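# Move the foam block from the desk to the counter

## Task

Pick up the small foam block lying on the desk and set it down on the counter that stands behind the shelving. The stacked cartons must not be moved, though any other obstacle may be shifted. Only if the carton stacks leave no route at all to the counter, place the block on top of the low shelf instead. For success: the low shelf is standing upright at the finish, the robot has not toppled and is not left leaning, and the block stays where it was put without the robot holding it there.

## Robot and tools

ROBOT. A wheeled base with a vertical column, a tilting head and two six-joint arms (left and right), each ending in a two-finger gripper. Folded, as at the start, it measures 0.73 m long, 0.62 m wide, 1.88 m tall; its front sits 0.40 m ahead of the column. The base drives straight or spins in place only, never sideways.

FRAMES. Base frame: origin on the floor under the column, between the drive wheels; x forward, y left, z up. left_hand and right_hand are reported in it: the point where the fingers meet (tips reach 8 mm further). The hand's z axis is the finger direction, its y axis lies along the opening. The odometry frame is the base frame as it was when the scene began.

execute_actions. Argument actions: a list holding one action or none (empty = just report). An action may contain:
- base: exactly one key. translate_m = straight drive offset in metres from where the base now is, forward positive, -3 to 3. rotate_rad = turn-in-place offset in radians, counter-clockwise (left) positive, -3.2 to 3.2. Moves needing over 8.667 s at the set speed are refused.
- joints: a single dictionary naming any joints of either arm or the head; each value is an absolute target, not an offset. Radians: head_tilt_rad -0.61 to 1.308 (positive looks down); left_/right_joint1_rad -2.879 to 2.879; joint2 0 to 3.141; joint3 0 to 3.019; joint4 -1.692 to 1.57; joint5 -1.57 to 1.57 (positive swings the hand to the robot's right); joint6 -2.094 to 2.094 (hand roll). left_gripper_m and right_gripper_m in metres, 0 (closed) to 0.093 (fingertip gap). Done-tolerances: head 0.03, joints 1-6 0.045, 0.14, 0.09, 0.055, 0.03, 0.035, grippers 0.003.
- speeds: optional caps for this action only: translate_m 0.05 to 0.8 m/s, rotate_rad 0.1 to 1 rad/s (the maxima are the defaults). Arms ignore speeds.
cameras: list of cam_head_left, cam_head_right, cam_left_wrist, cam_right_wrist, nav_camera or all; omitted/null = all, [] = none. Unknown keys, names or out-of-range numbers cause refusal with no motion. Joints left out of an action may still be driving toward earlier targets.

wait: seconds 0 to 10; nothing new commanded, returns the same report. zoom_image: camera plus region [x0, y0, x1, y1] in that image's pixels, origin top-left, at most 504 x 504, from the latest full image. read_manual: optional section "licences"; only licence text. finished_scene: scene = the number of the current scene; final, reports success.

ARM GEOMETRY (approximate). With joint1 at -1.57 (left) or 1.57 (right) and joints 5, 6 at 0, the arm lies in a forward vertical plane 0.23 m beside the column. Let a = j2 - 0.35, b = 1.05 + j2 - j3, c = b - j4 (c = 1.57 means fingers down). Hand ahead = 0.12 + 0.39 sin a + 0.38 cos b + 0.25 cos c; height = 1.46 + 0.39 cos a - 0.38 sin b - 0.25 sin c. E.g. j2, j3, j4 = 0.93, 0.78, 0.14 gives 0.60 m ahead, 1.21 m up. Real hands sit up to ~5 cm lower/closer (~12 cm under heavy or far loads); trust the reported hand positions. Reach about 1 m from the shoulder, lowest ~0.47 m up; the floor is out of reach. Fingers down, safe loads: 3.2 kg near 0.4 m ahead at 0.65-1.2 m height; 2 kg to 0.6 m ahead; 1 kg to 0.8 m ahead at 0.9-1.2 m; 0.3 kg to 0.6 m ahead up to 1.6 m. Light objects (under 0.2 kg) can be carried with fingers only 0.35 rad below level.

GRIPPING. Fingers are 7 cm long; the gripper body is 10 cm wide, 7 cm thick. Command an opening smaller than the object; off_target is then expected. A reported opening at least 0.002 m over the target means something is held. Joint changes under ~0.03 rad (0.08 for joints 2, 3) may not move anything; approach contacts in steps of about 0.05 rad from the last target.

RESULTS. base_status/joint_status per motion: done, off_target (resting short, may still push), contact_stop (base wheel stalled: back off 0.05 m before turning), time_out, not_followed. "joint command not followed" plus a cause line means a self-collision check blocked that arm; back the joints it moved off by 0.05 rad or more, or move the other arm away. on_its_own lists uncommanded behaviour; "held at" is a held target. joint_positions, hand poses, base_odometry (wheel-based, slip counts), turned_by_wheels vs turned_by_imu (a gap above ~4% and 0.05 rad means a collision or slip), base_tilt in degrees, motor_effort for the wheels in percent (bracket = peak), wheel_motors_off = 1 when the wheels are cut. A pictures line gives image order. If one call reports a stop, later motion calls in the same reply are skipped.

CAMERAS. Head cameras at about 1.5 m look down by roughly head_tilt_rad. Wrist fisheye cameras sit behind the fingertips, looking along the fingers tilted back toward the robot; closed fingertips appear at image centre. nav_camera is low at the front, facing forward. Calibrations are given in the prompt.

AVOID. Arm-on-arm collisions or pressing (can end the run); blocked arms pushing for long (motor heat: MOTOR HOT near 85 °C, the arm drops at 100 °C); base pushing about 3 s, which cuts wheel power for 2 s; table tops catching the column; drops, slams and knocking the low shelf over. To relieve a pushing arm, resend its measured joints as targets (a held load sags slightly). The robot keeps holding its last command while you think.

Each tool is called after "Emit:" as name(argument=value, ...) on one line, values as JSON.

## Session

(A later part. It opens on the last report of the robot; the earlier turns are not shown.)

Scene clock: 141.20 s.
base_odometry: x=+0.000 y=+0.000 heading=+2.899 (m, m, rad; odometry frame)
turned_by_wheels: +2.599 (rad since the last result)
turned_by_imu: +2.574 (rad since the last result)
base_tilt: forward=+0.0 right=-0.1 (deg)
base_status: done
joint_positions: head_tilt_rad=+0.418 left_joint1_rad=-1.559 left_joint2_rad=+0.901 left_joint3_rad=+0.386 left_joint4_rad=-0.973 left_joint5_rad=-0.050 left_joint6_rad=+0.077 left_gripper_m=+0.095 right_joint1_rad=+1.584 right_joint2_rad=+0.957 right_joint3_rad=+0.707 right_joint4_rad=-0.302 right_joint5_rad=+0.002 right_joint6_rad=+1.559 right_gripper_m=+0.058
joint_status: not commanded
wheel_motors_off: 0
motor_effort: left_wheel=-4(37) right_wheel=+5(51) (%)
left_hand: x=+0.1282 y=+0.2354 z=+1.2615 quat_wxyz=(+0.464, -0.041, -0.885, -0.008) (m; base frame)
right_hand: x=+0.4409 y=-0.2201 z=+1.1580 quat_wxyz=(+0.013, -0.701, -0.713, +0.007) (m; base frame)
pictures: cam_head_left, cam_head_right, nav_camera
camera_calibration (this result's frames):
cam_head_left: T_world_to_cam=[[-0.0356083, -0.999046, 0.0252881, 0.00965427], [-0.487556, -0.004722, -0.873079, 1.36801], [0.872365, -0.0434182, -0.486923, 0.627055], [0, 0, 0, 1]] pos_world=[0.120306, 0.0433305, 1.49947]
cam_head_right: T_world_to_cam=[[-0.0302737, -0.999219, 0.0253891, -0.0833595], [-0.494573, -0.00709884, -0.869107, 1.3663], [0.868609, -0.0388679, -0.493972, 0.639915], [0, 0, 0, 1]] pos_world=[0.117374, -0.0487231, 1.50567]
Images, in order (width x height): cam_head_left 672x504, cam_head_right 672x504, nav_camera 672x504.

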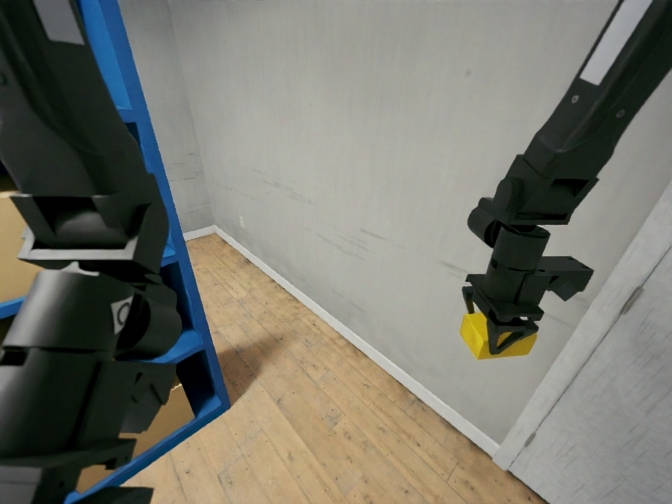

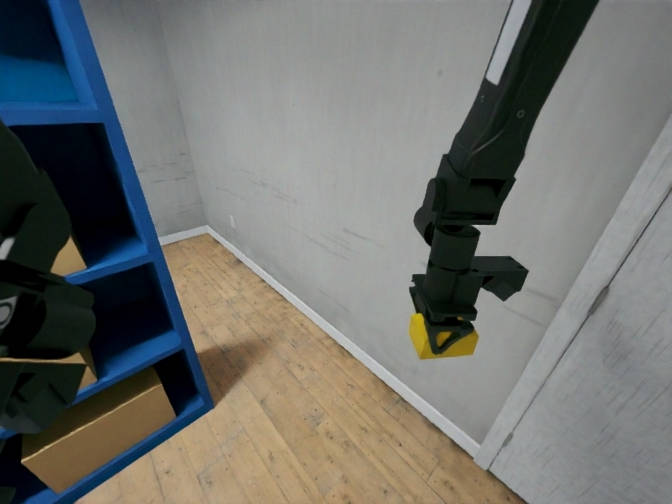

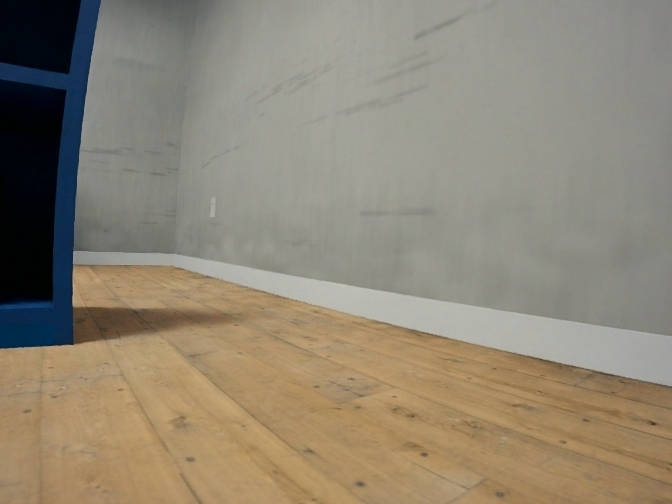

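Emit:
execute_actions(actions=[{"base":{"rotate_rad":-0.277},"speeds":{"rotate_rad":0.7}}], cameras=[])

Emit:
execute_actions(actions=[{"base":{"translate_m":0.64},"speeds":{"translate_m":0.5}}], cameras=[])

Emit:
execute_actions(actions=[{"base":{"rotate_rad":0.81},"speeds":{"rotate_rad":0.6},"joints":{"head_tilt_rad":0.7}}], cameras=["cam_head_left","cam_head_right","nav_camera"])

Scene clock: 183.57 s.
base_odometry: x=+0.000 y=+0.000 heading=+2.622 (m, m, rad; odometry frame)
turned_by_wheels: -0.276 (rad since the last result)
turned_by_imu: -0.275 (rad since the last result)
base_tilt: forward=+0.0 right=-0.1 (deg)
base_status: done
joint_positions: head_tilt_rad=+0.418 left_joint1_rad=-1.559 left_joint2_rad=+0.901 left_joint3_rad=+0.386 left_joint4_rad=-0.973 left_joint5_rad=-0.050 left_joint6_rad=+0.077 left_gripper_m=+0.095 right_joint1_rad=+1.584 right_joint2_rad=+0.957 right_joint3_rad=+0.707 right_joint4_rad=-0.302 right_joint5_rad=+0.002 right_joint6_rad=+1.559 right_gripper_m=+0.058
joint_status: not commanded
wheel_motors_off: 0
motor_effort: left_wheel=+5(22) right_wheel=-4(24) (%)
left_hand: x=+0.1282 y=+0.2354 z=+1.2615 quat_wxyz=(+0.464, -0.041, -0.885, -0.008) (m; base frame)
right_hand: x=+0.4409 y=-0.2201 z=+1.1580 quat_wxyz=(+0.013, -0.701, -0.713, +0.007) (m; base frame)
pictures: none
No camera images: the call's "cameras" was empty. Leave "cameras" out to get every camera's image.

Scene clock: 186.20 s.
base_odometry: x=-0.555 y=+0.317 heading=+2.624 (m, m, rad; odometry frame)
turned_by_wheels: +0.001 (rad since the last result)
turned_by_imu: +0.000 (rad since the last result)
base_tilt: forward=+0.0 right=-0.1 (deg)
base_status: done
joint_positions: head_tilt_rad=+0.418 left_joint1_rad=-1.559 left_joint2_rad=+0.901 left_joint3_rad=+0.388 left_joint4_rad=-0.973 left_joint5_rad=-0.050 left_joint6_rad=+0.077 left_gripper_m=+0.095 right_joint1_rad=+1.611 right_joint2_rad=+0.957 right_joint3_rad=+0.610 right_joint4_rad=-0.306 right_joint5_rad=+0.001 right_joint6_rad=+1.559 right_gripper_m=+0.058
joint_status: not commanded
wheel_motors_off: 0
motor_effort: left_wheel=+3(62) right_wheel=+4(48) (%)
left_hand: x=+0.1294 y=+0.2354 z=+1.2611 quat_wxyz=(+0.463, -0.041, -0.885, -0.008) (m; base frame)
right_hand: x=+0.3801 y=-0.2090 z=+1.1520 quat_wxyz=(+0.057, -0.694, -0.717, +0.034) (m; base frame)
pictures: none
No camera images: the call's "cameras" was empty. Leave "cameras" out to get every camera's image.

Scene clock: 188.63 s.
base_odometry: x=-0.555 y=+0.317 heading=-2.850 (m, m, rad; odometry frame)
turned_by_wheels: +0.809 (rad since the last result)
turned_by_imu: +0.800 (rad since the last result)
base_tilt: forward=+0.0 right=-0.1 (deg)
base_status: done
joint_positions: head_tilt_rad=+0.702 left_joint1_rad=-1.559 left_joint2_rad=+0.901 left_joint3_rad=+0.388 left_joint4_rad=-0.973 left_joint5_rad=-0.050 left_joint6_rad=+0.077 left_gripper_m=+0.095 right_joint1_rad=+1.593 right_joint2_rad=+0.960 right_joint3_rad=+0.709 right_joint4_rad=-0.306 right_joint5_rad=+0.000 right_joint6_rad=+1.570 right_gripper_m=+0.058
joint_status: all done
wheel_motors_off: 0
motor_effort: left_wheel=-4(43) right_wheel=+4(47) (%)
left_hand: x=+0.1294 y=+0.2354 z=+1.2611 quat_wxyz=(+0.463, -0.041, -0.885, -0.008) (m; base frame)
right_hand: x=+0.4401 y=-0.2156 z=+1.1571 quat_wxyz=(+0.019, -0.702, -0.711, +0.005) (m; base frame)
pictures: cam_head_left, cam_head_right, nav_camera
camera_calibration (this result's frames):
cam_head_left: T_world_to_cam=[[-0.0270964, -0.999046, 0.0342524, -0.00457632], [-0.712658, -0.004722, -0.701496, 1.11503], [0.700988, -0.0434182, -0.71185, 0.982012], [0, 0, 0, 1]] pos_world=[0.106132, 0.0433305, 1.48139]
cam_head_right: T_world_to_cam=[[-0.0219472, -0.999219, 0.0328546, -0.0952727], [-0.718281, -0.00709884, -0.695717, 1.11046], [0.695407, -0.0388679, -0.717564, 0.992907], [0, 0, 0, 1]] pos_world=[0.105057, -0.0487231, 1.48817]
Images, in order (width x height): cam_head_left 672x504, cam_head_right 672x504, nav_camera 672x504.

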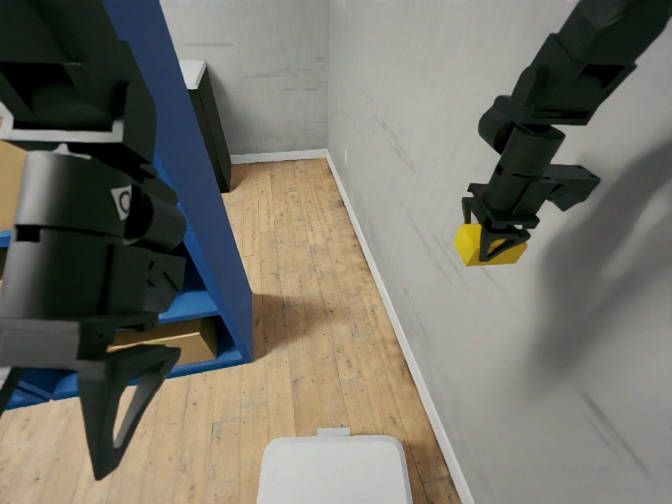

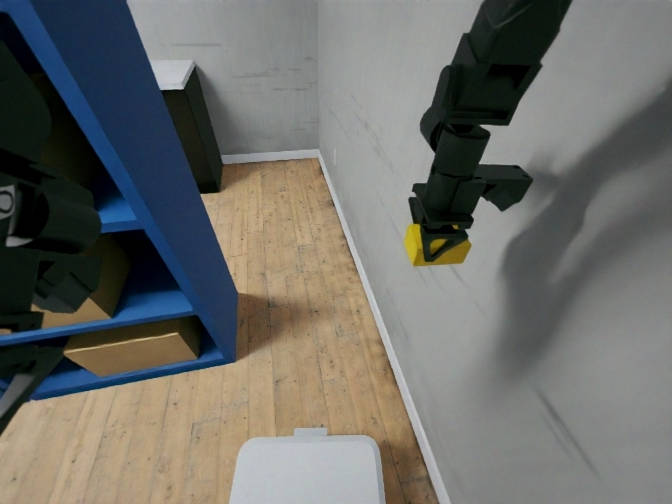

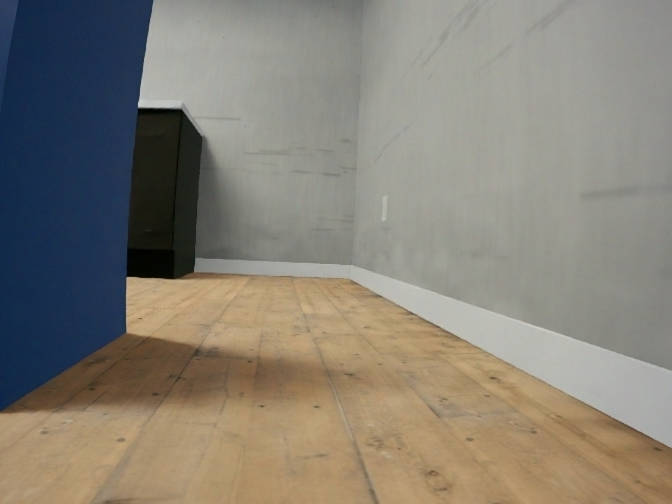

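Emit:
execute_actions(actions=[{"joints":{"right_joint6_rad":0.0,"right_joint1_rad":1.72}}], cameras=["cam_right_wrist"])

Emit:
execute_actions(actions=[{"base":{"translate_m":0.56},"speeds":{"translate_m":0.3}}], cameras=["cam_head_left","cam_head_right","nav_camera"])

Scene clock: 226.33 s.
base_odometry: x=-0.555 y=+0.317 heading=-2.850 (m, m, rad; odometry frame)
turned_by_wheels: +0.000 (rad since the last result)
turned_by_imu: -0.001 (rad since the last result)
base_tilt: forward=+0.0 right=-0.1 (deg)
base_status: not commanded
joint_positions: head_tilt_rad=+0.702 left_joint1_rad=-1.559 left_joint2_rad=+0.901 left_joint3_rad=+0.388 left_joint4_rad=-0.973 left_joint5_rad=-0.050 left_joint6_rad=+0.077 left_gripper_m=+0.095 right_joint1_rad=+1.726 right_joint2_rad=+0.960 right_joint3_rad=+0.709 right_joint4_rad=-0.306 right_joint5_rad=+0.000 right_joint6_rad=+0.012 right_gripper_m=+0.058
joint_status: all done
wheel_motors_off: 0
motor_effort: left_wheel=-4(6) right_wheel=+7(7) (%)
left_hand: x=+0.1294 y=+0.2354 z=+1.2611 quat_wxyz=(+0.463, -0.041, -0.885, -0.008) (m; base frame)
right_hand: x=+0.4375 y=-0.1577 z=+1.1615 quat_wxyz=(+0.017, +0.034, -0.997, -0.066) (m; base frame)
pictures: cam_right_wrist
camera_calibration (this result's frames):
cam_right_wrist: T_world_to_cam=[[0.0575162, -0.988032, -0.143124, -0.0107175], [-0.776932, -0.134328, 0.615088, -0.389234], [-0.626952, 0.07582, -0.775359, 1.30551], [0, 0, 0, 1]] pos_world=[0.516699, -0.161858, 1.25012]
Images, in order (width x height): cam_right_wrist 616x616.

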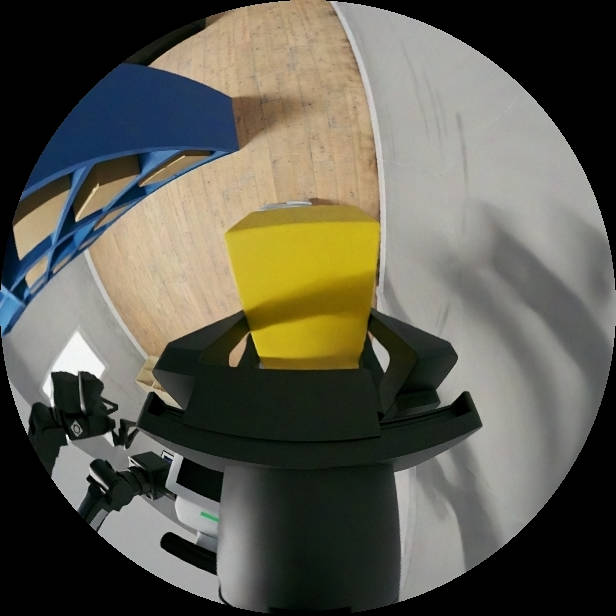

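Scene clock: 229.50 s.
base_odometry: x=-1.092 y=+0.156 heading=-2.850 (m, m, rad; odometry frame)
turned_by_wheels: +0.000 (rad since the last result)
turned_by_imu: -0.001 (rad since the last result)
base_tilt: forward=+0.0 right=+0.0 (deg)
base_status: done
joint_positions: head_tilt_rad=+0.703 left_joint1_rad=-1.559 left_joint2_rad=+0.900 left_joint3_rad=+0.388 left_joint4_rad=-0.973 left_joint5_rad=-0.050 left_joint6_rad=+0.077 left_gripper_m=+0.095 right_joint1_rad=+1.726 right_joint2_rad=+0.959 right_joint3_rad=+0.713 right_joint4_rad=-0.304 right_joint5_rad=+0.000 right_joint6_rad=+0.012 right_gripper_m=+0.058
joint_status: not commanded
wheel_motors_off: 0
motor_effort: left_wheel=+1(42) right_wheel=+0(59) (%)
left_hand: x=+0.1293 y=+0.2354 z=+1.2612 quat_wxyz=(+0.463, -0.041, -0.885, -0.008) (m; base frame)
right_hand: x=+0.4406 y=-0.1576 z=+1.1623 quat_wxyz=(+0.014, +0.034, -0.997, -0.066) (m; base frame)
pictures: cam_head_left, cam_head_right, nav_camera
camera_calibration (this result's frames):
cam_head_left: T_world_to_cam=[[-0.0270692, -0.999046, 0.0342739, -0.00461074], [-0.713214, -0.004722, -0.700931, 1.11419], [0.700424, -0.0434182, -0.712405, 0.982896], [0, 0, 0, 1]] pos_world=[0.106086, 0.0433305, 1.48135]
cam_head_right: T_world_to_cam=[[-0.0219211, -0.999219, 0.032872, -0.0953008], [-0.718832, -0.00709884, -0.695147, 1.10961], [0.694838, -0.0388679, -0.718115, 0.993784], [0, 0, 0, 1]] pos_world=[0.105016, -0.0487231, 1.48813]
Images, in order (width x height): cam_head_left 672x504, cam_head_right 672x504, nav_camera 672x504.

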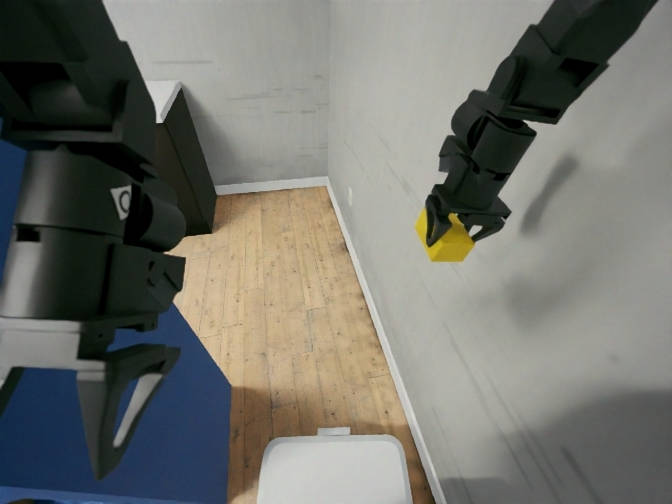

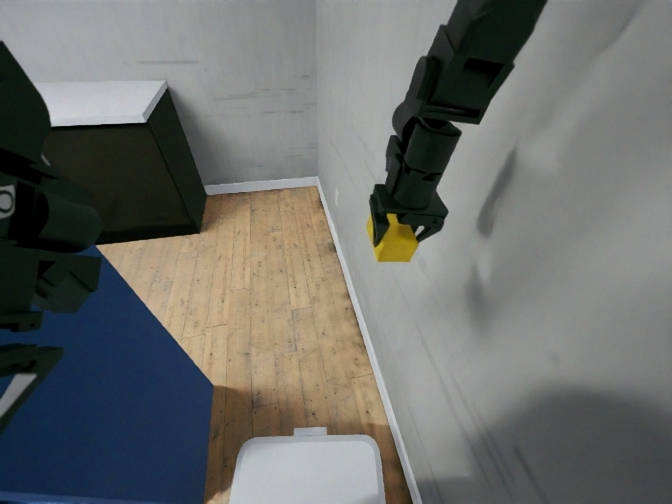

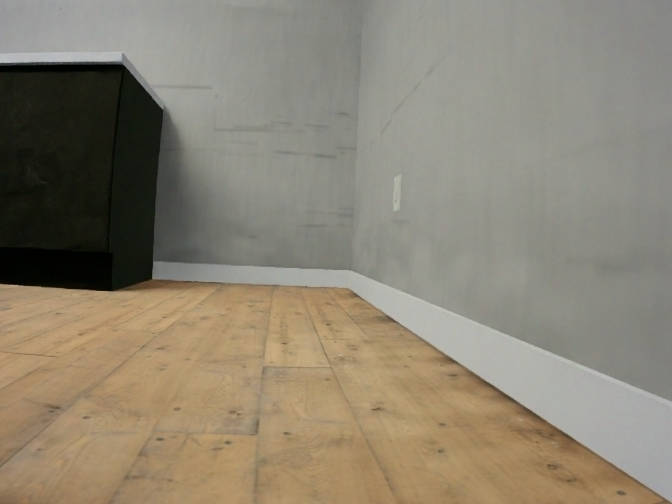

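Emit:
execute_actions(actions=[{"base":{"rotate_rad":0.18},"speeds":{"rotate_rad":0.4}}], cameras=[])

Emit:
execute_actions(actions=[{"base":{"translate_m":0.8},"speeds":{"translate_m":0.4}}], cameras=["cam_head_left","cam_head_right"])

Scene clock: 279.90 s.
base_odometry: x=-1.092 y=+0.156 heading=-2.671 (m, m, rad; odometry frame)
turned_by_wheels: +0.179 (rad since the last result)
turned_by_imu: +0.174 (rad since the last result)
base_tilt: forward=+0.0 right=-0.1 (deg)
base_status: done
joint_positions: head_tilt_rad=+0.703 left_joint1_rad=-1.559 left_joint2_rad=+0.900 left_joint3_rad=+0.388 left_joint4_rad=-0.973 left_joint5_rad=-0.050 left_joint6_rad=+0.077 left_gripper_m=+0.095 right_joint1_rad=+1.726 right_joint2_rad=+0.959 right_joint3_rad=+0.713 right_joint4_rad=-0.304 right_joint5_rad=+0.000 right_joint6_rad=+0.012 right_gripper_m=+0.058
joint_status: not commanded
wheel_motors_off: 0
motor_effort: left_wheel=+0(41) right_wheel=+0(45) (%)
left_hand: x=+0.1293 y=+0.2354 z=+1.2612 quat_wxyz=(+0.463, -0.041, -0.885, -0.008) (m; base frame)
right_hand: x=+0.4406 y=-0.1576 z=+1.1623 quat_wxyz=(+0.014, +0.034, -0.997, -0.066) (m; base frame)
pictures: none
No camera images: the call's "cameras" was empty. Leave "cameras" out to get every camera's image.

Scene clock: 283.30 s.
base_odometry: x=-1.805 y=-0.207 heading=-2.671 (m, m, rad; odometry frame)
turned_by_wheels: +0.000 (rad since the last result)
turned_by_imu: -0.001 (rad since the last result)
base_tilt: forward=+0.0 right=-0.1 (deg)
base_status: done
joint_positions: head_tilt_rad=+0.703 left_joint1_rad=-1.559 left_joint2_rad=+0.900 left_joint3_rad=+0.388 left_joint4_rad=-0.973 left_joint5_rad=-0.050 left_joint6_rad=+0.077 left_gripper_m=+0.095 right_joint1_rad=+1.726 right_joint2_rad=+0.958 right_joint3_rad=+0.714 right_joint4_rad=-0.304 right_joint5_rad=+0.000 right_joint6_rad=+0.012 right_gripper_m=+0.058
joint_status: not commanded
wheel_motors_off: 0
motor_effort: left_wheel=-1(44) right_wheel=+0(57) (%)
left_hand: x=+0.1293 y=+0.2354 z=+1.2612 quat_wxyz=(+0.463, -0.041, -0.885, -0.008) (m; base frame)
right_hand: x=+0.4419 y=-0.1576 z=+1.1626 quat_wxyz=(+0.012, +0.033, -0.997, -0.066) (m; base frame)
pictures: cam_head_left, cam_head_right
camera_calibration (this result's frames):
cam_head_left: T_world_to_cam=[[-0.0270637, -0.999046, 0.0342783, -0.00461775], [-0.713327, -0.004722, -0.700816, 1.11402], [0.700309, -0.0434182, -0.712518, 0.983076], [0, 0, 0, 1]] pos_world=[0.106076, 0.0433305, 1.48134]
cam_head_right: T_world_to_cam=[[-0.0219158, -0.999219, 0.0328756, -0.0953065], [-0.718944, -0.00709884, -0.695031, 1.10944], [0.694722, -0.0388679, -0.718227, 0.993963], [0, 0, 0, 1]] pos_world=[0.105008, -0.0487231, 1.48812]
Images, in order (width x height): cam_head_left 672x504, cam_head_right 672x504.

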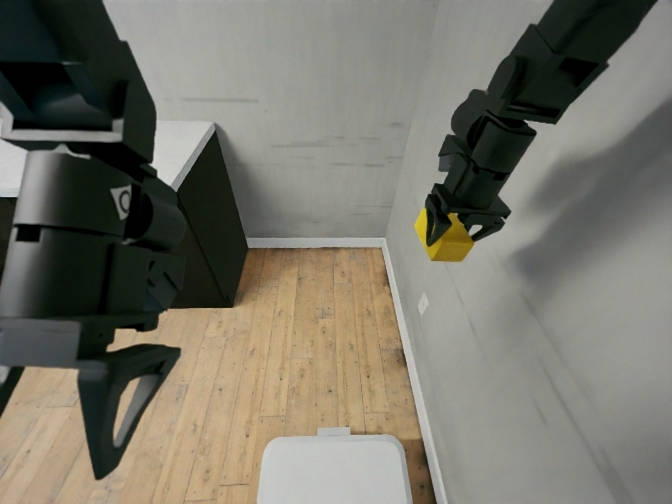

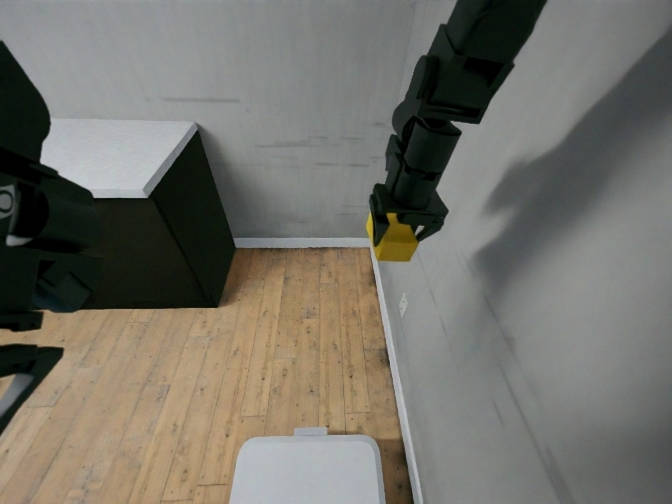

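Emit:
execute_actions(actions=[{"base":{"rotate_rad":0.35},"speeds":{"rotate_rad":0.5}}], cameras=[])

Emit:
execute_actions(actions=[{"base":{"translate_m":0.35},"speeds":{"translate_m":0.4}}], cameras=[])

Emit:
execute_actions(actions=[{"base":{"rotate_rad":0.96},"speeds":{"rotate_rad":0.6}}], cameras=["cam_head_left","cam_head_right"])

Scene clock: 298.50 s.
base_odometry: x=-1.805 y=-0.207 heading=-2.322 (m, m, rad; odometry frame)
turned_by_wheels: +0.349 (rad since the last result)
turned_by_imu: +0.343 (rad since the last result)
base_tilt: forward=+0.0 right=-0.1 (deg)
base_status: done
joint_positions: head_tilt_rad=+0.703 left_joint1_rad=-1.559 left_joint2_rad=+0.900 left_joint3_rad=+0.388 left_joint4_rad=-0.973 left_joint5_rad=-0.050 left_joint6_rad=+0.077 left_gripper_m=+0.095 right_joint1_rad=+1.726 right_joint2_rad=+0.958 right_joint3_rad=+0.714 right_joint4_rad=-0.304 right_joint5_rad=+0.000 right_joint6_rad=+0.012 right_gripper_m=+0.058
joint_status: not commanded
wheel_motors_off: 0
motor_effort: left_wheel=-3(43) right_wheel=+3(50) (%)
left_hand: x=+0.1293 y=+0.2354 z=+1.2612 quat_wxyz=(+0.463, -0.041, -0.885, -0.008) (m; base frame)
right_hand: x=+0.4419 y=-0.1576 z=+1.1626 quat_wxyz=(+0.012, +0.033, -0.997, -0.066) (m; base frame)
pictures: none
No camera images: the call's "cameras" was empty. Leave "cameras" out to get every camera's image.

Scene clock: 300.70 s.
base_odometry: x=-2.044 y=-0.463 heading=-2.321 (m, m, rad; odometry frame)
turned_by_wheels: +0.001 (rad since the last result)
turned_by_imu: +0.000 (rad since the last result)
base_tilt: forward=+0.1 right=-0.1 (deg)
base_status: done
joint_positions: head_tilt_rad=+0.704 left_joint1_rad=-1.559 left_joint2_rad=+0.900 left_joint3_rad=+0.387 left_joint4_rad=-0.973 left_joint5_rad=-0.050 left_joint6_rad=+0.077 left_gripper_m=+0.095 right_joint1_rad=+1.726 right_joint2_rad=+0.958 right_joint3_rad=+0.714 right_joint4_rad=-0.304 right_joint5_rad=+0.000 right_joint6_rad=+0.012 right_gripper_m=+0.058
joint_status: not commanded
wheel_motors_off: 0
motor_effort: left_wheel=+3(44) right_wheel=+0(61) (%)
left_hand: x=+0.1289 y=+0.2354 z=+1.2613 quat_wxyz=(+0.463, -0.041, -0.885, -0.008) (m; base frame)
right_hand: x=+0.4416 y=-0.1576 z=+1.1627 quat_wxyz=(+0.013, +0.033, -0.997, -0.066) (m; base frame)
pictures: none
No camera images: the call's "cameras" was empty. Leave "cameras" out to get every camera's image.

Scene clock: 303.37 s.
base_odometry: x=-2.044 y=-0.463 heading=-1.362 (m, m, rad; odometry frame)
turned_by_wheels: +0.959 (rad since the last result)
turned_by_imu: +0.948 (rad since the last result)
base_tilt: forward=+0.0 right=+0.0 (deg)
base_status: done
joint_positions: head_tilt_rad=+0.704 left_joint1_rad=-1.559 left_joint2_rad=+0.900 left_joint3_rad=+0.387 left_joint4_rad=-0.973 left_joint5_rad=-0.050 left_joint6_rad=+0.077 left_gripper_m=+0.095 right_joint1_rad=+1.726 right_joint2_rad=+0.958 right_joint3_rad=+0.714 right_joint4_rad=-0.304 right_joint5_rad=+0.000 right_joint6_rad=+0.012 right_gripper_m=+0.058
joint_status: not commanded
wheel_motors_off: 0
motor_effort: left_wheel=-4(46) right_wheel=+4(48) (%)
left_hand: x=+0.1289 y=+0.2354 z=+1.2613 quat_wxyz=(+0.463, -0.041, -0.885, -0.008) (m; base frame)
right_hand: x=+0.4416 y=-0.1576 z=+1.1627 quat_wxyz=(+0.013, +0.033, -0.997, -0.066) (m; base frame)
pictures: cam_head_left, cam_head_right
camera_calibration (this result's frames):
cam_head_left: T_world_to_cam=[[-0.0270609, -0.999046, 0.0342804, -0.00462119], [-0.713382, -0.004722, -0.700759, 1.11393], [0.700252, -0.0434182, -0.712574, 0.983164], [0, 0, 0, 1]] pos_world=[0.106072, 0.0433305, 1.48133]
cam_head_right: T_world_to_cam=[[-0.0219132, -0.999219, 0.0328773, -0.0953093], [-0.718999, -0.00709884, -0.694974, 1.10935], [0.694665, -0.0388679, -0.718282, 0.99405], [0, 0, 0, 1]] pos_world=[0.105004, -0.0487231, 1.48811]
Images, in order (width x height): cam_head_left 672x504, cam_head_right 672x504.

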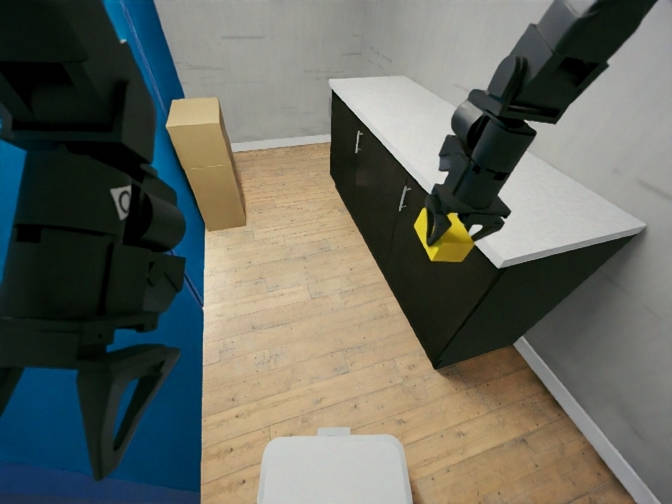

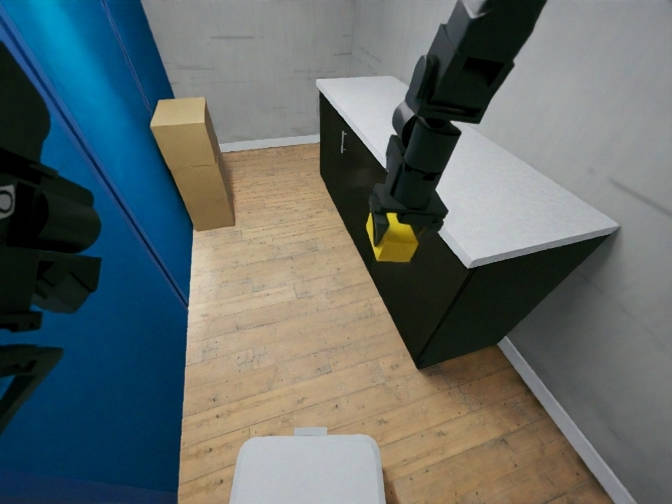

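Emit:
execute_actions(actions=[{"base":{"translate_m":0.62},"speeds":{"translate_m":0.4}}], cameras=[])

Emit:
execute_actions(actions=[{"base":{"rotate_rad":-0.9},"speeds":{"rotate_rad":0.5},"joints":{"head_tilt_rad":0.8}}], cameras=["cam_head_left","cam_head_right","nav_camera"])

Scene clock: 322.77 s.
base_odometry: x=-1.916 y=-1.069 heading=-1.362 (m, m, rad; odometry frame)
turned_by_wheels: +0.000 (rad since the last result)
turned_by_imu: -0.001 (rad since the last result)
base_tilt: forward=+0.0 right=-0.1 (deg)
base_status: done
joint_positions: head_tilt_rad=+0.704 left_joint1_rad=-1.559 left_joint2_rad=+0.900 left_joint3_rad=+0.388 left_joint4_rad=-0.973 left_joint5_rad=-0.050 left_joint6_rad=+0.077 left_gripper_m=+0.095 right_joint1_rad=+1.726 right_joint2_rad=+0.958 right_joint3_rad=+0.714 right_joint4_rad=-0.304 right_joint5_rad=+0.000 right_joint6_rad=+0.012 right_gripper_m=+0.058
joint_status: not commanded
wheel_motors_off: 0
motor_effort: left_wheel=+0(44) right_wheel=+0(61) (%)
left_hand: x=+0.1291 y=+0.2354 z=+1.2612 quat_wxyz=(+0.463, -0.041, -0.885, -0.008) (m; base frame)
right_hand: x=+0.4420 y=-0.1576 z=+1.1628 quat_wxyz=(+0.012, +0.033, -0.997, -0.066) (m; base frame)
pictures: none
No camera images: the call's "cameras" was empty. Leave "cameras" out to get every camera's image.

Scene clock: 325.43 s.
base_odometry: x=-1.916 y=-1.069 heading=-2.261 (m, m, rad; odometry frame)
turned_by_wheels: -0.899 (rad since the last result)
turned_by_imu: -0.891 (rad since the last result)
base_tilt: forward=+0.0 right=-0.1 (deg)
base_status: done
joint_positions: head_tilt_rad=+0.802 left_joint1_rad=-1.559 left_joint2_rad=+0.900 left_joint3_rad=+0.388 left_joint4_rad=-0.973 left_joint5_rad=-0.050 left_joint6_rad=+0.077 left_gripper_m=+0.095 right_joint1_rad=+1.726 right_joint2_rad=+0.958 right_joint3_rad=+0.714 right_joint4_rad=-0.304 right_joint5_rad=+0.000 right_joint6_rad=+0.012 right_gripper_m=+0.058
joint_status: all done
wheel_motors_off: 0
motor_effort: left_wheel=+5(32) right_wheel=-4(50) (%)
left_hand: x=+0.1291 y=+0.2354 z=+1.2612 quat_wxyz=(+0.463, -0.041, -0.885, -0.008) (m; base frame)
right_hand: x=+0.4420 y=-0.1576 z=+1.1628 quat_wxyz=(+0.012, +0.033, -0.997, -0.066) (m; base frame)
pictures: cam_head_left, cam_head_right, nav_camera
camera_calibration (this result's frames):
cam_head_left: T_world_to_cam=[[-0.0235735, -0.999046, 0.0367659, -0.00862324], [-0.778584, -0.004722, -0.627523, 1.00441], [0.627097, -0.0434182, -0.77773, 1.08716], [0, 0, 0, 1]] pos_world=[0.100056, 0.0433305, 1.47612]
cam_head_right: T_world_to_cam=[[-0.0185879, -0.999219, 0.0348654, -0.0985372], [-0.783608, -0.00709884, -0.621216, 0.998995], [0.620978, -0.0388679, -0.782864, 1.09719], [0, 0, 0, 1]] pos_world=[0.0996575, -0.0487231, 1.48298]
Images, in order (width x height): cam_head_left 672x504, cam_head_right 672x504, nav_camera 672x504.

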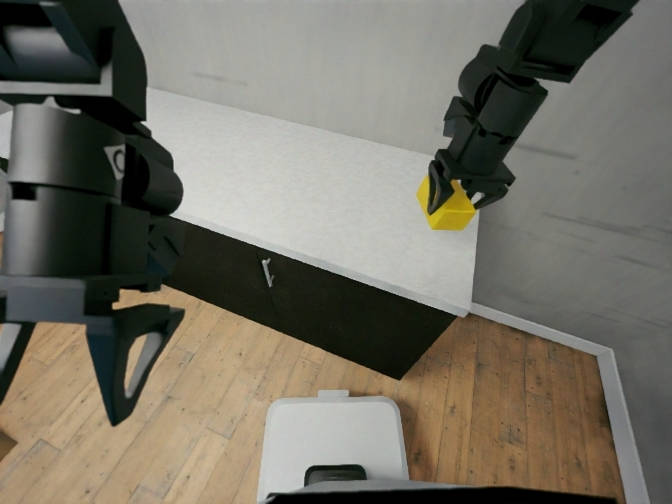

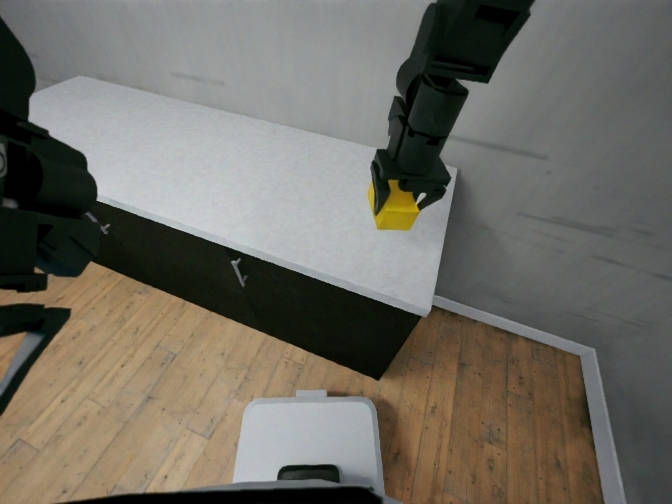

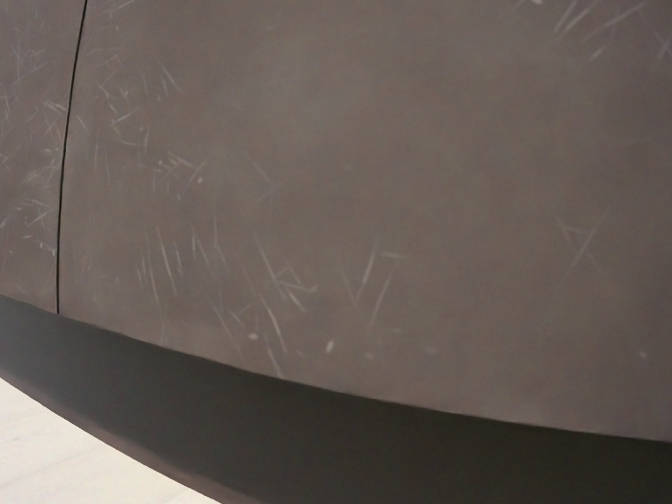

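Emit:
execute_actions(actions=[{"joints":{"right_joint1_rad":1.59,"right_joint2_rad":1.53,"right_joint3_rad":1.53,"right_joint4_rad":-0.52}}], cameras=["cam_head_right","cam_head_left","cam_right_wrist"])

Scene clock: 354.67 s.
base_odometry: x=-1.916 y=-1.069 heading=-2.261 (m, m, rad; odometry frame)
turned_by_wheels: +0.000 (rad since the last result)
turned_by_imu: -0.001 (rad since the last result)
base_tilt: forward=+0.1 right=-0.1 (deg)
base_status: not commanded
joint_positions: head_tilt_rad=+0.802 left_joint1_rad=-1.559 left_joint2_rad=+0.900 left_joint3_rad=+0.388 left_joint4_rad=-0.973 left_joint5_rad=-0.050 left_joint6_rad=+0.077 left_gripper_m=+0.095 right_joint1_rad=+1.584 right_joint2_rad=+1.535 right_joint3_rad=+1.523 right_joint4_rad=-0.508 right_joint5_rad=+0.000 right_joint6_rad=+0.012 right_gripper_m=+0.058
joint_status: all done
wheel_motors_off: 0
motor_effort: left_wheel=+8(6) right_wheel=-8(9) (%)
left_hand: x=+0.1291 y=+0.2354 z=+1.2612 quat_wxyz=(+0.463, -0.041, -0.885, -0.008) (m; base frame)
right_hand: x=+0.6685 y=-0.2165 z=+1.0206 quat_wxyz=(-0.001, -0.003, -1.000, -0.006) (m; base frame)
pictures: cam_head_left, cam_head_right, cam_right_wrist
camera_calibration (this result's frames):
cam_head_left: T_world_to_cam=[[-0.0235719, -0.999046, 0.0367669, -0.00862486], [-0.778611, -0.004722, -0.627489, 1.00436], [0.627064, -0.0434182, -0.777757, 1.0872], [0, 0, 0, 1]] pos_world=[0.100054, 0.0433305, 1.47612]
cam_head_right: T_world_to_cam=[[-0.0185864, -0.999219, 0.0348662, -0.0985385], [-0.783634, -0.00709884, -0.621182, 0.998945], [0.620945, -0.0388679, -0.78289, 1.09723], [0, 0, 0, 1]] pos_world=[0.0996551, -0.0487231, 1.48297]
cam_right_wrist: T_world_to_cam=[[-0.0121897, -0.999688, -0.0218181, -0.181958], [-0.804106, -0.00316956, 0.594477, -0.0633717], [-0.594361, 0.0247905, -0.803816, 1.34167], [0, 0, 0, 1]] pos_world=[0.744258, -0.215363, 1.11216]
Images, in order (width x height): cam_head_left 672x504, cam_head_right 672x504, cam_right_wrist 616x616.

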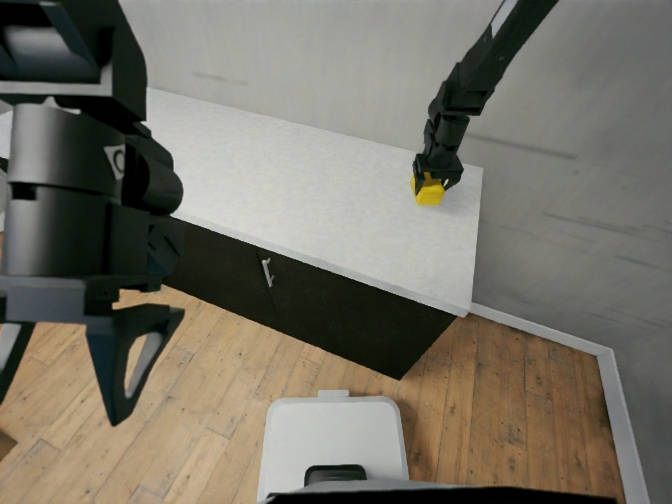

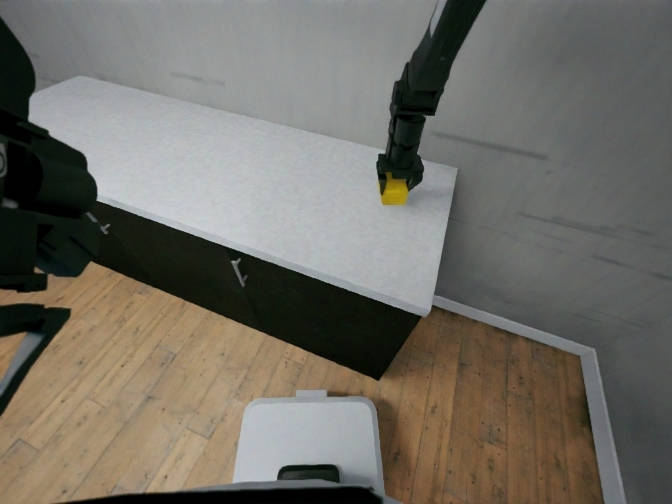

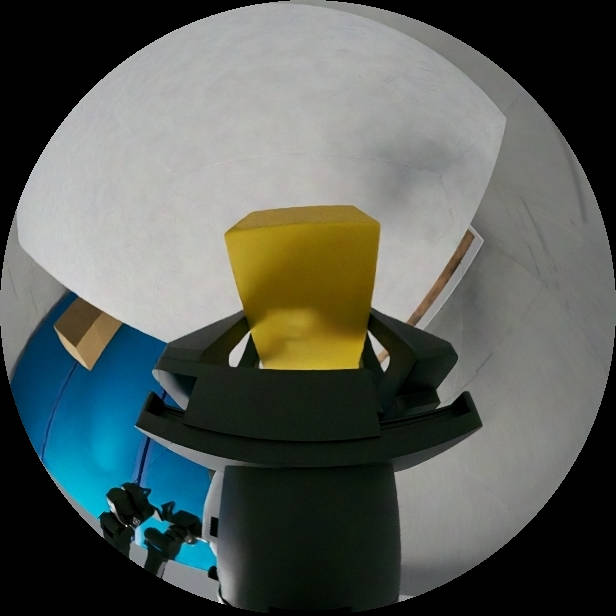

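Emit:
zoom_image(camera="cam_head_left", region=[380, 140, 500, 390])

Emit:
zoom_image(camera="cam_head_right", region=[350, 140, 470, 390])

Region (380, 140, 500, 390) of cam_head_left's 672x504 image, scaled by 2.016, with more detail than that image has; it fills the left 242 columns of this view, and the rest is white.

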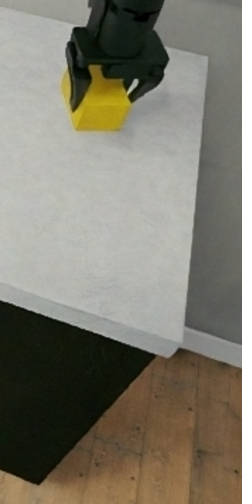

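Region (350, 140, 470, 390) of cam_head_right's 672x504 image, scaled by 2.016, with more detail than that image has; it fills the left 242 columns of this view, and the rest is white.

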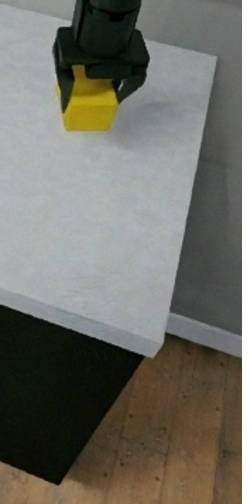

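Emit:
execute_actions(actions=[{"joints":{"right_joint2_rad":1.62,"right_joint4_rad":-0.43}}], cameras=["cam_head_right","cam_right_wrist"])

Scene clock: 386.37 s.
base_odometry: x=-1.916 y=-1.069 heading=-2.261 (m, m, rad; odometry frame)
turned_by_wheels: +0.000 (rad since the last result)
turned_by_imu: -0.001 (rad since the last result)
base_tilt: forward=+0.0 right=+0.0 (deg)
base_status: not commanded
joint_positions: head_tilt_rad=+0.802 left_joint1_rad=-1.559 left_joint2_rad=+0.900 left_joint3_rad=+0.388 left_joint4_rad=-0.973 left_joint5_rad=-0.050 left_joint6_rad=+0.077 left_gripper_m=+0.095 right_joint1_rad=+1.584 right_joint2_rad=+1.625 right_joint3_rad=+1.523 right_joint4_rad=-0.443 right_joint5_rad=+0.000 right_joint6_rad=+0.012 right_gripper_m=+0.058
joint_status: all done
wheel_motors_off: 0
motor_effort: left_wheel=+9(6) right_wheel=-8(9) (%)
left_hand: x=+0.1291 y=+0.2354 z=+1.2612 quat_wxyz=(+0.463, -0.041, -0.885, -0.008) (m; base frame)
right_hand: x=+0.6434 y=-0.2161 z=+0.9727 quat_wxyz=(+0.011, -0.002, -1.000, -0.006) (m; base frame)
pictures: cam_head_right, cam_right_wrist
camera_calibration (this result's frames):
cam_head_right: T_world_to_cam=[[-0.0185859, -0.999219, 0.0348665, -0.098539], [-0.783644, -0.00709884, -0.62117, 0.998927], [0.620933, -0.0388679, -0.7829, 1.09725], [0, 0, 0, 1]] pos_world=[0.0996542, -0.0487231, 1.48297]
cam_right_wrist: T_world_to_cam=[[-0.0124288, -0.999695, -0.0213608, -0.183213], [-0.789589, -0.00329494, 0.613627, -0.0830844], [-0.61351, 0.0244929, -0.789307, 1.2864], [0, 0, 0, 1]] pos_world=[0.72134, -0.214938, 1.06243]
Images, in order (width x height): cam_head_right 672x504, cam_right_wrist 616x616.

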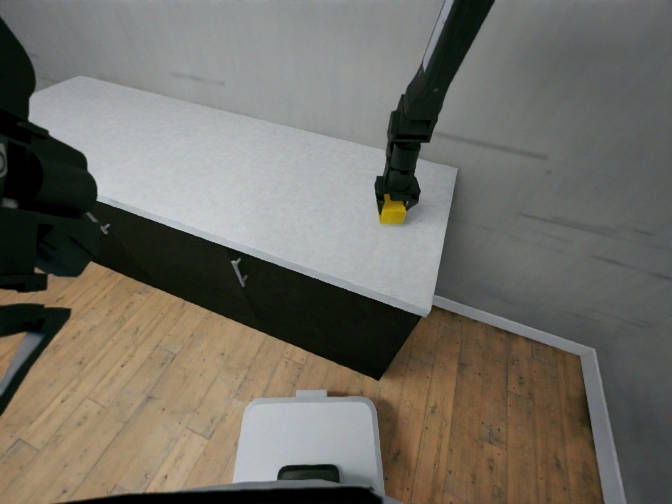

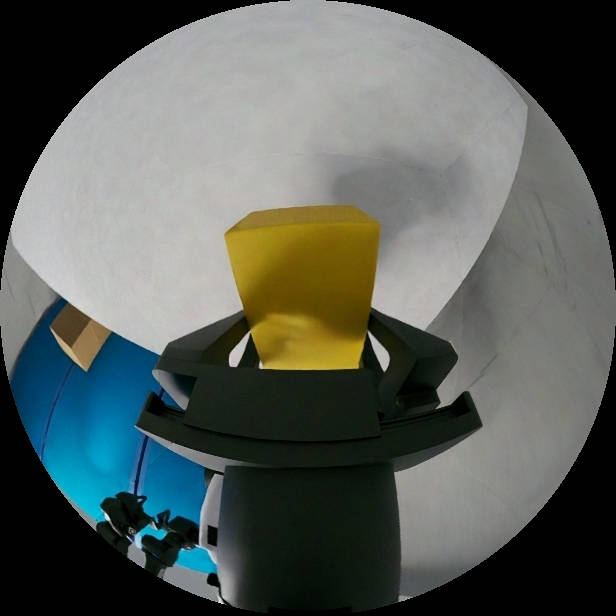

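Emit:
execute_actions(actions=[{"joints":{"right_joint2_rad":1.675,"right_joint4_rad":-0.375}}], cameras=["cam_head_right","cam_right_wrist"])

Scene clock: 395.47 s.
base_odometry: x=-1.916 y=-1.069 heading=-2.261 (m, m, rad; odometry frame)
turned_by_wheels: +0.000 (rad since the last result)
turned_by_imu: -0.001 (rad since the last result)
base_tilt: forward=+0.0 right=-0.1 (deg)
base_status: not commanded
joint_positions: head_tilt_rad=+0.802 left_joint1_rad=-1.559 left_joint2_rad=+0.900 left_joint3_rad=+0.388 left_joint4_rad=-0.973 left_joint5_rad=-0.050 left_joint6_rad=+0.077 left_gripper_m=+0.095 right_joint1_rad=+1.584 right_joint2_rad=+1.666 right_joint3_rad=+1.523 right_joint4_rad=-0.388 right_joint5_rad=+0.000 right_joint6_rad=+0.012 right_gripper_m=+0.058
joint_status: all done
wheel_motors_off: 0
motor_effort: left_wheel=+6(4) right_wheel=-8(8) (%)
left_hand: x=+0.1291 y=+0.2354 z=+1.2612 quat_wxyz=(+0.463, -0.041, -0.885, -0.008) (m; base frame)
right_hand: x=+0.6362 y=-0.2159 z=+0.9510 quat_wxyz=(+0.004, -0.002, -1.000, -0.006) (m; base frame)
pictures: cam_head_right, cam_right_wrist
camera_calibration (this result's frames):
cam_head_right: T_world_to_cam=[[-0.0185857, -0.999219, 0.0348666, -0.0985391], [-0.783647, -0.00709884, -0.621166, 0.998921], [0.620929, -0.0388679, -0.782903, 1.09725], [0, 0, 0, 1]] pos_world=[0.0996539, -0.0487231, 1.48297]
cam_right_wrist: T_world_to_cam=[[-0.0123011, -0.999691, -0.0216083, -0.183405], [-0.797481, -0.00322816, 0.603336, -0.0606191], [-0.603219, 0.0246539, -0.797195, 1.2659], [0, 0, 0, 1]] pos_world=[0.713018, -0.214753, 1.04178]
Images, in order (width x height): cam_head_right 672x504, cam_right_wrist 616x616.

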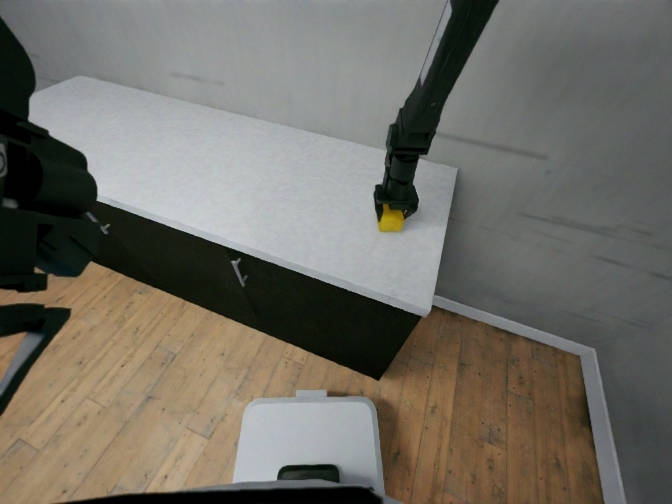

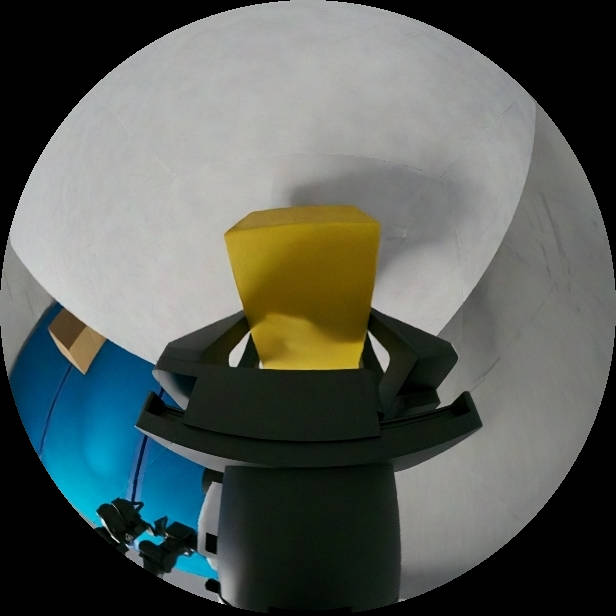

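Emit:
execute_actions(actions=[{"joints":{"right_joint2_rad":1.725,"right_joint4_rad":-0.325}}], cameras=["cam_head_right","cam_right_wrist"])

Scene clock: 404.90 s.
base_odometry: x=-1.916 y=-1.069 heading=-2.261 (m, m, rad; odometry frame)
turned_by_wheels: +0.000 (rad since the last result)
turned_by_imu: -0.001 (rad since the last result)
base_tilt: forward=+0.0 right=-0.1 (deg)
base_status: not commanded
joint_positions: head_tilt_rad=+0.802 left_joint1_rad=-1.559 left_joint2_rad=+0.900 left_joint3_rad=+0.388 left_joint4_rad=-0.973 left_joint5_rad=-0.050 left_joint6_rad=+0.077 left_gripper_m=+0.095 right_joint1_rad=+1.584 right_joint2_rad=+1.700 right_joint3_rad=+1.523 right_joint4_rad=-0.336 right_joint5_rad=+0.001 right_joint6_rad=+0.011 right_gripper_m=+0.058
joint_status: all done
wheel_motors_off: 0
motor_effort: left_wheel=+7(7) right_wheel=-9(9) (%)
left_hand: x=+0.1291 y=+0.2354 z=+1.2612 quat_wxyz=(+0.463, -0.041, -0.885, -0.008) (m; base frame)
right_hand: x=+0.6320 y=-0.2159 z=+0.9340 quat_wxyz=(-0.005, -0.002, -1.000, -0.005) (m; base frame)
pictures: cam_head_right, cam_right_wrist
camera_calibration (this result's frames):
cam_head_right: T_world_to_cam=[[-0.0185852, -0.999219, 0.0348668, -0.0985396], [-0.783656, -0.00709884, -0.621155, 0.998904], [0.620917, -0.0388679, -0.782912, 1.09727], [0, 0, 0, 1]] pos_world=[0.0996531, -0.0487231, 1.48297]
cam_right_wrist: T_world_to_cam=[[-0.0109753, -0.999715, -0.0211875, -0.185024], [-0.808625, -0.00359102, 0.588314, -0.0327278], [-0.588222, 0.0235896, -0.808355, 1.25044], [0, 0, 0, 1]] pos_world=[0.707041, -0.214586, 1.02613]
Images, in order (width x height): cam_head_right 672x504, cam_right_wrist 616x616.

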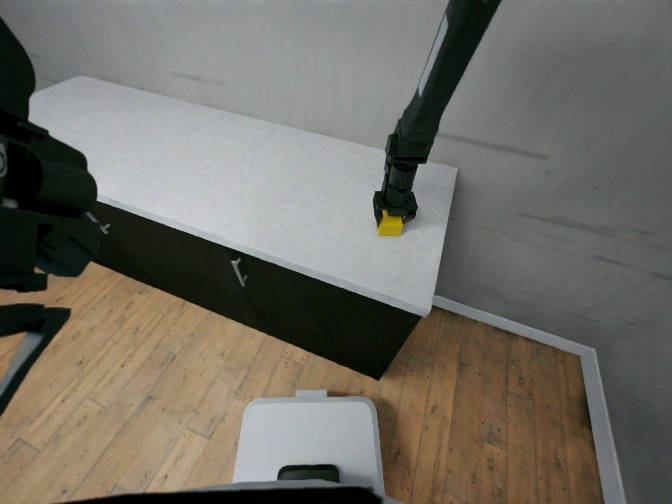

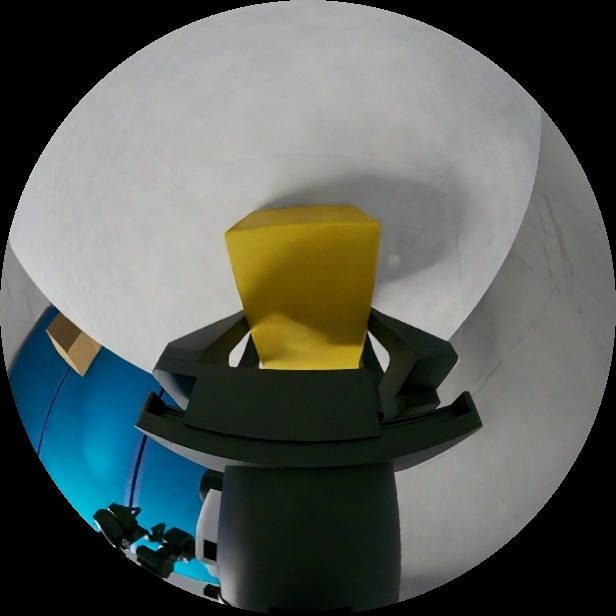

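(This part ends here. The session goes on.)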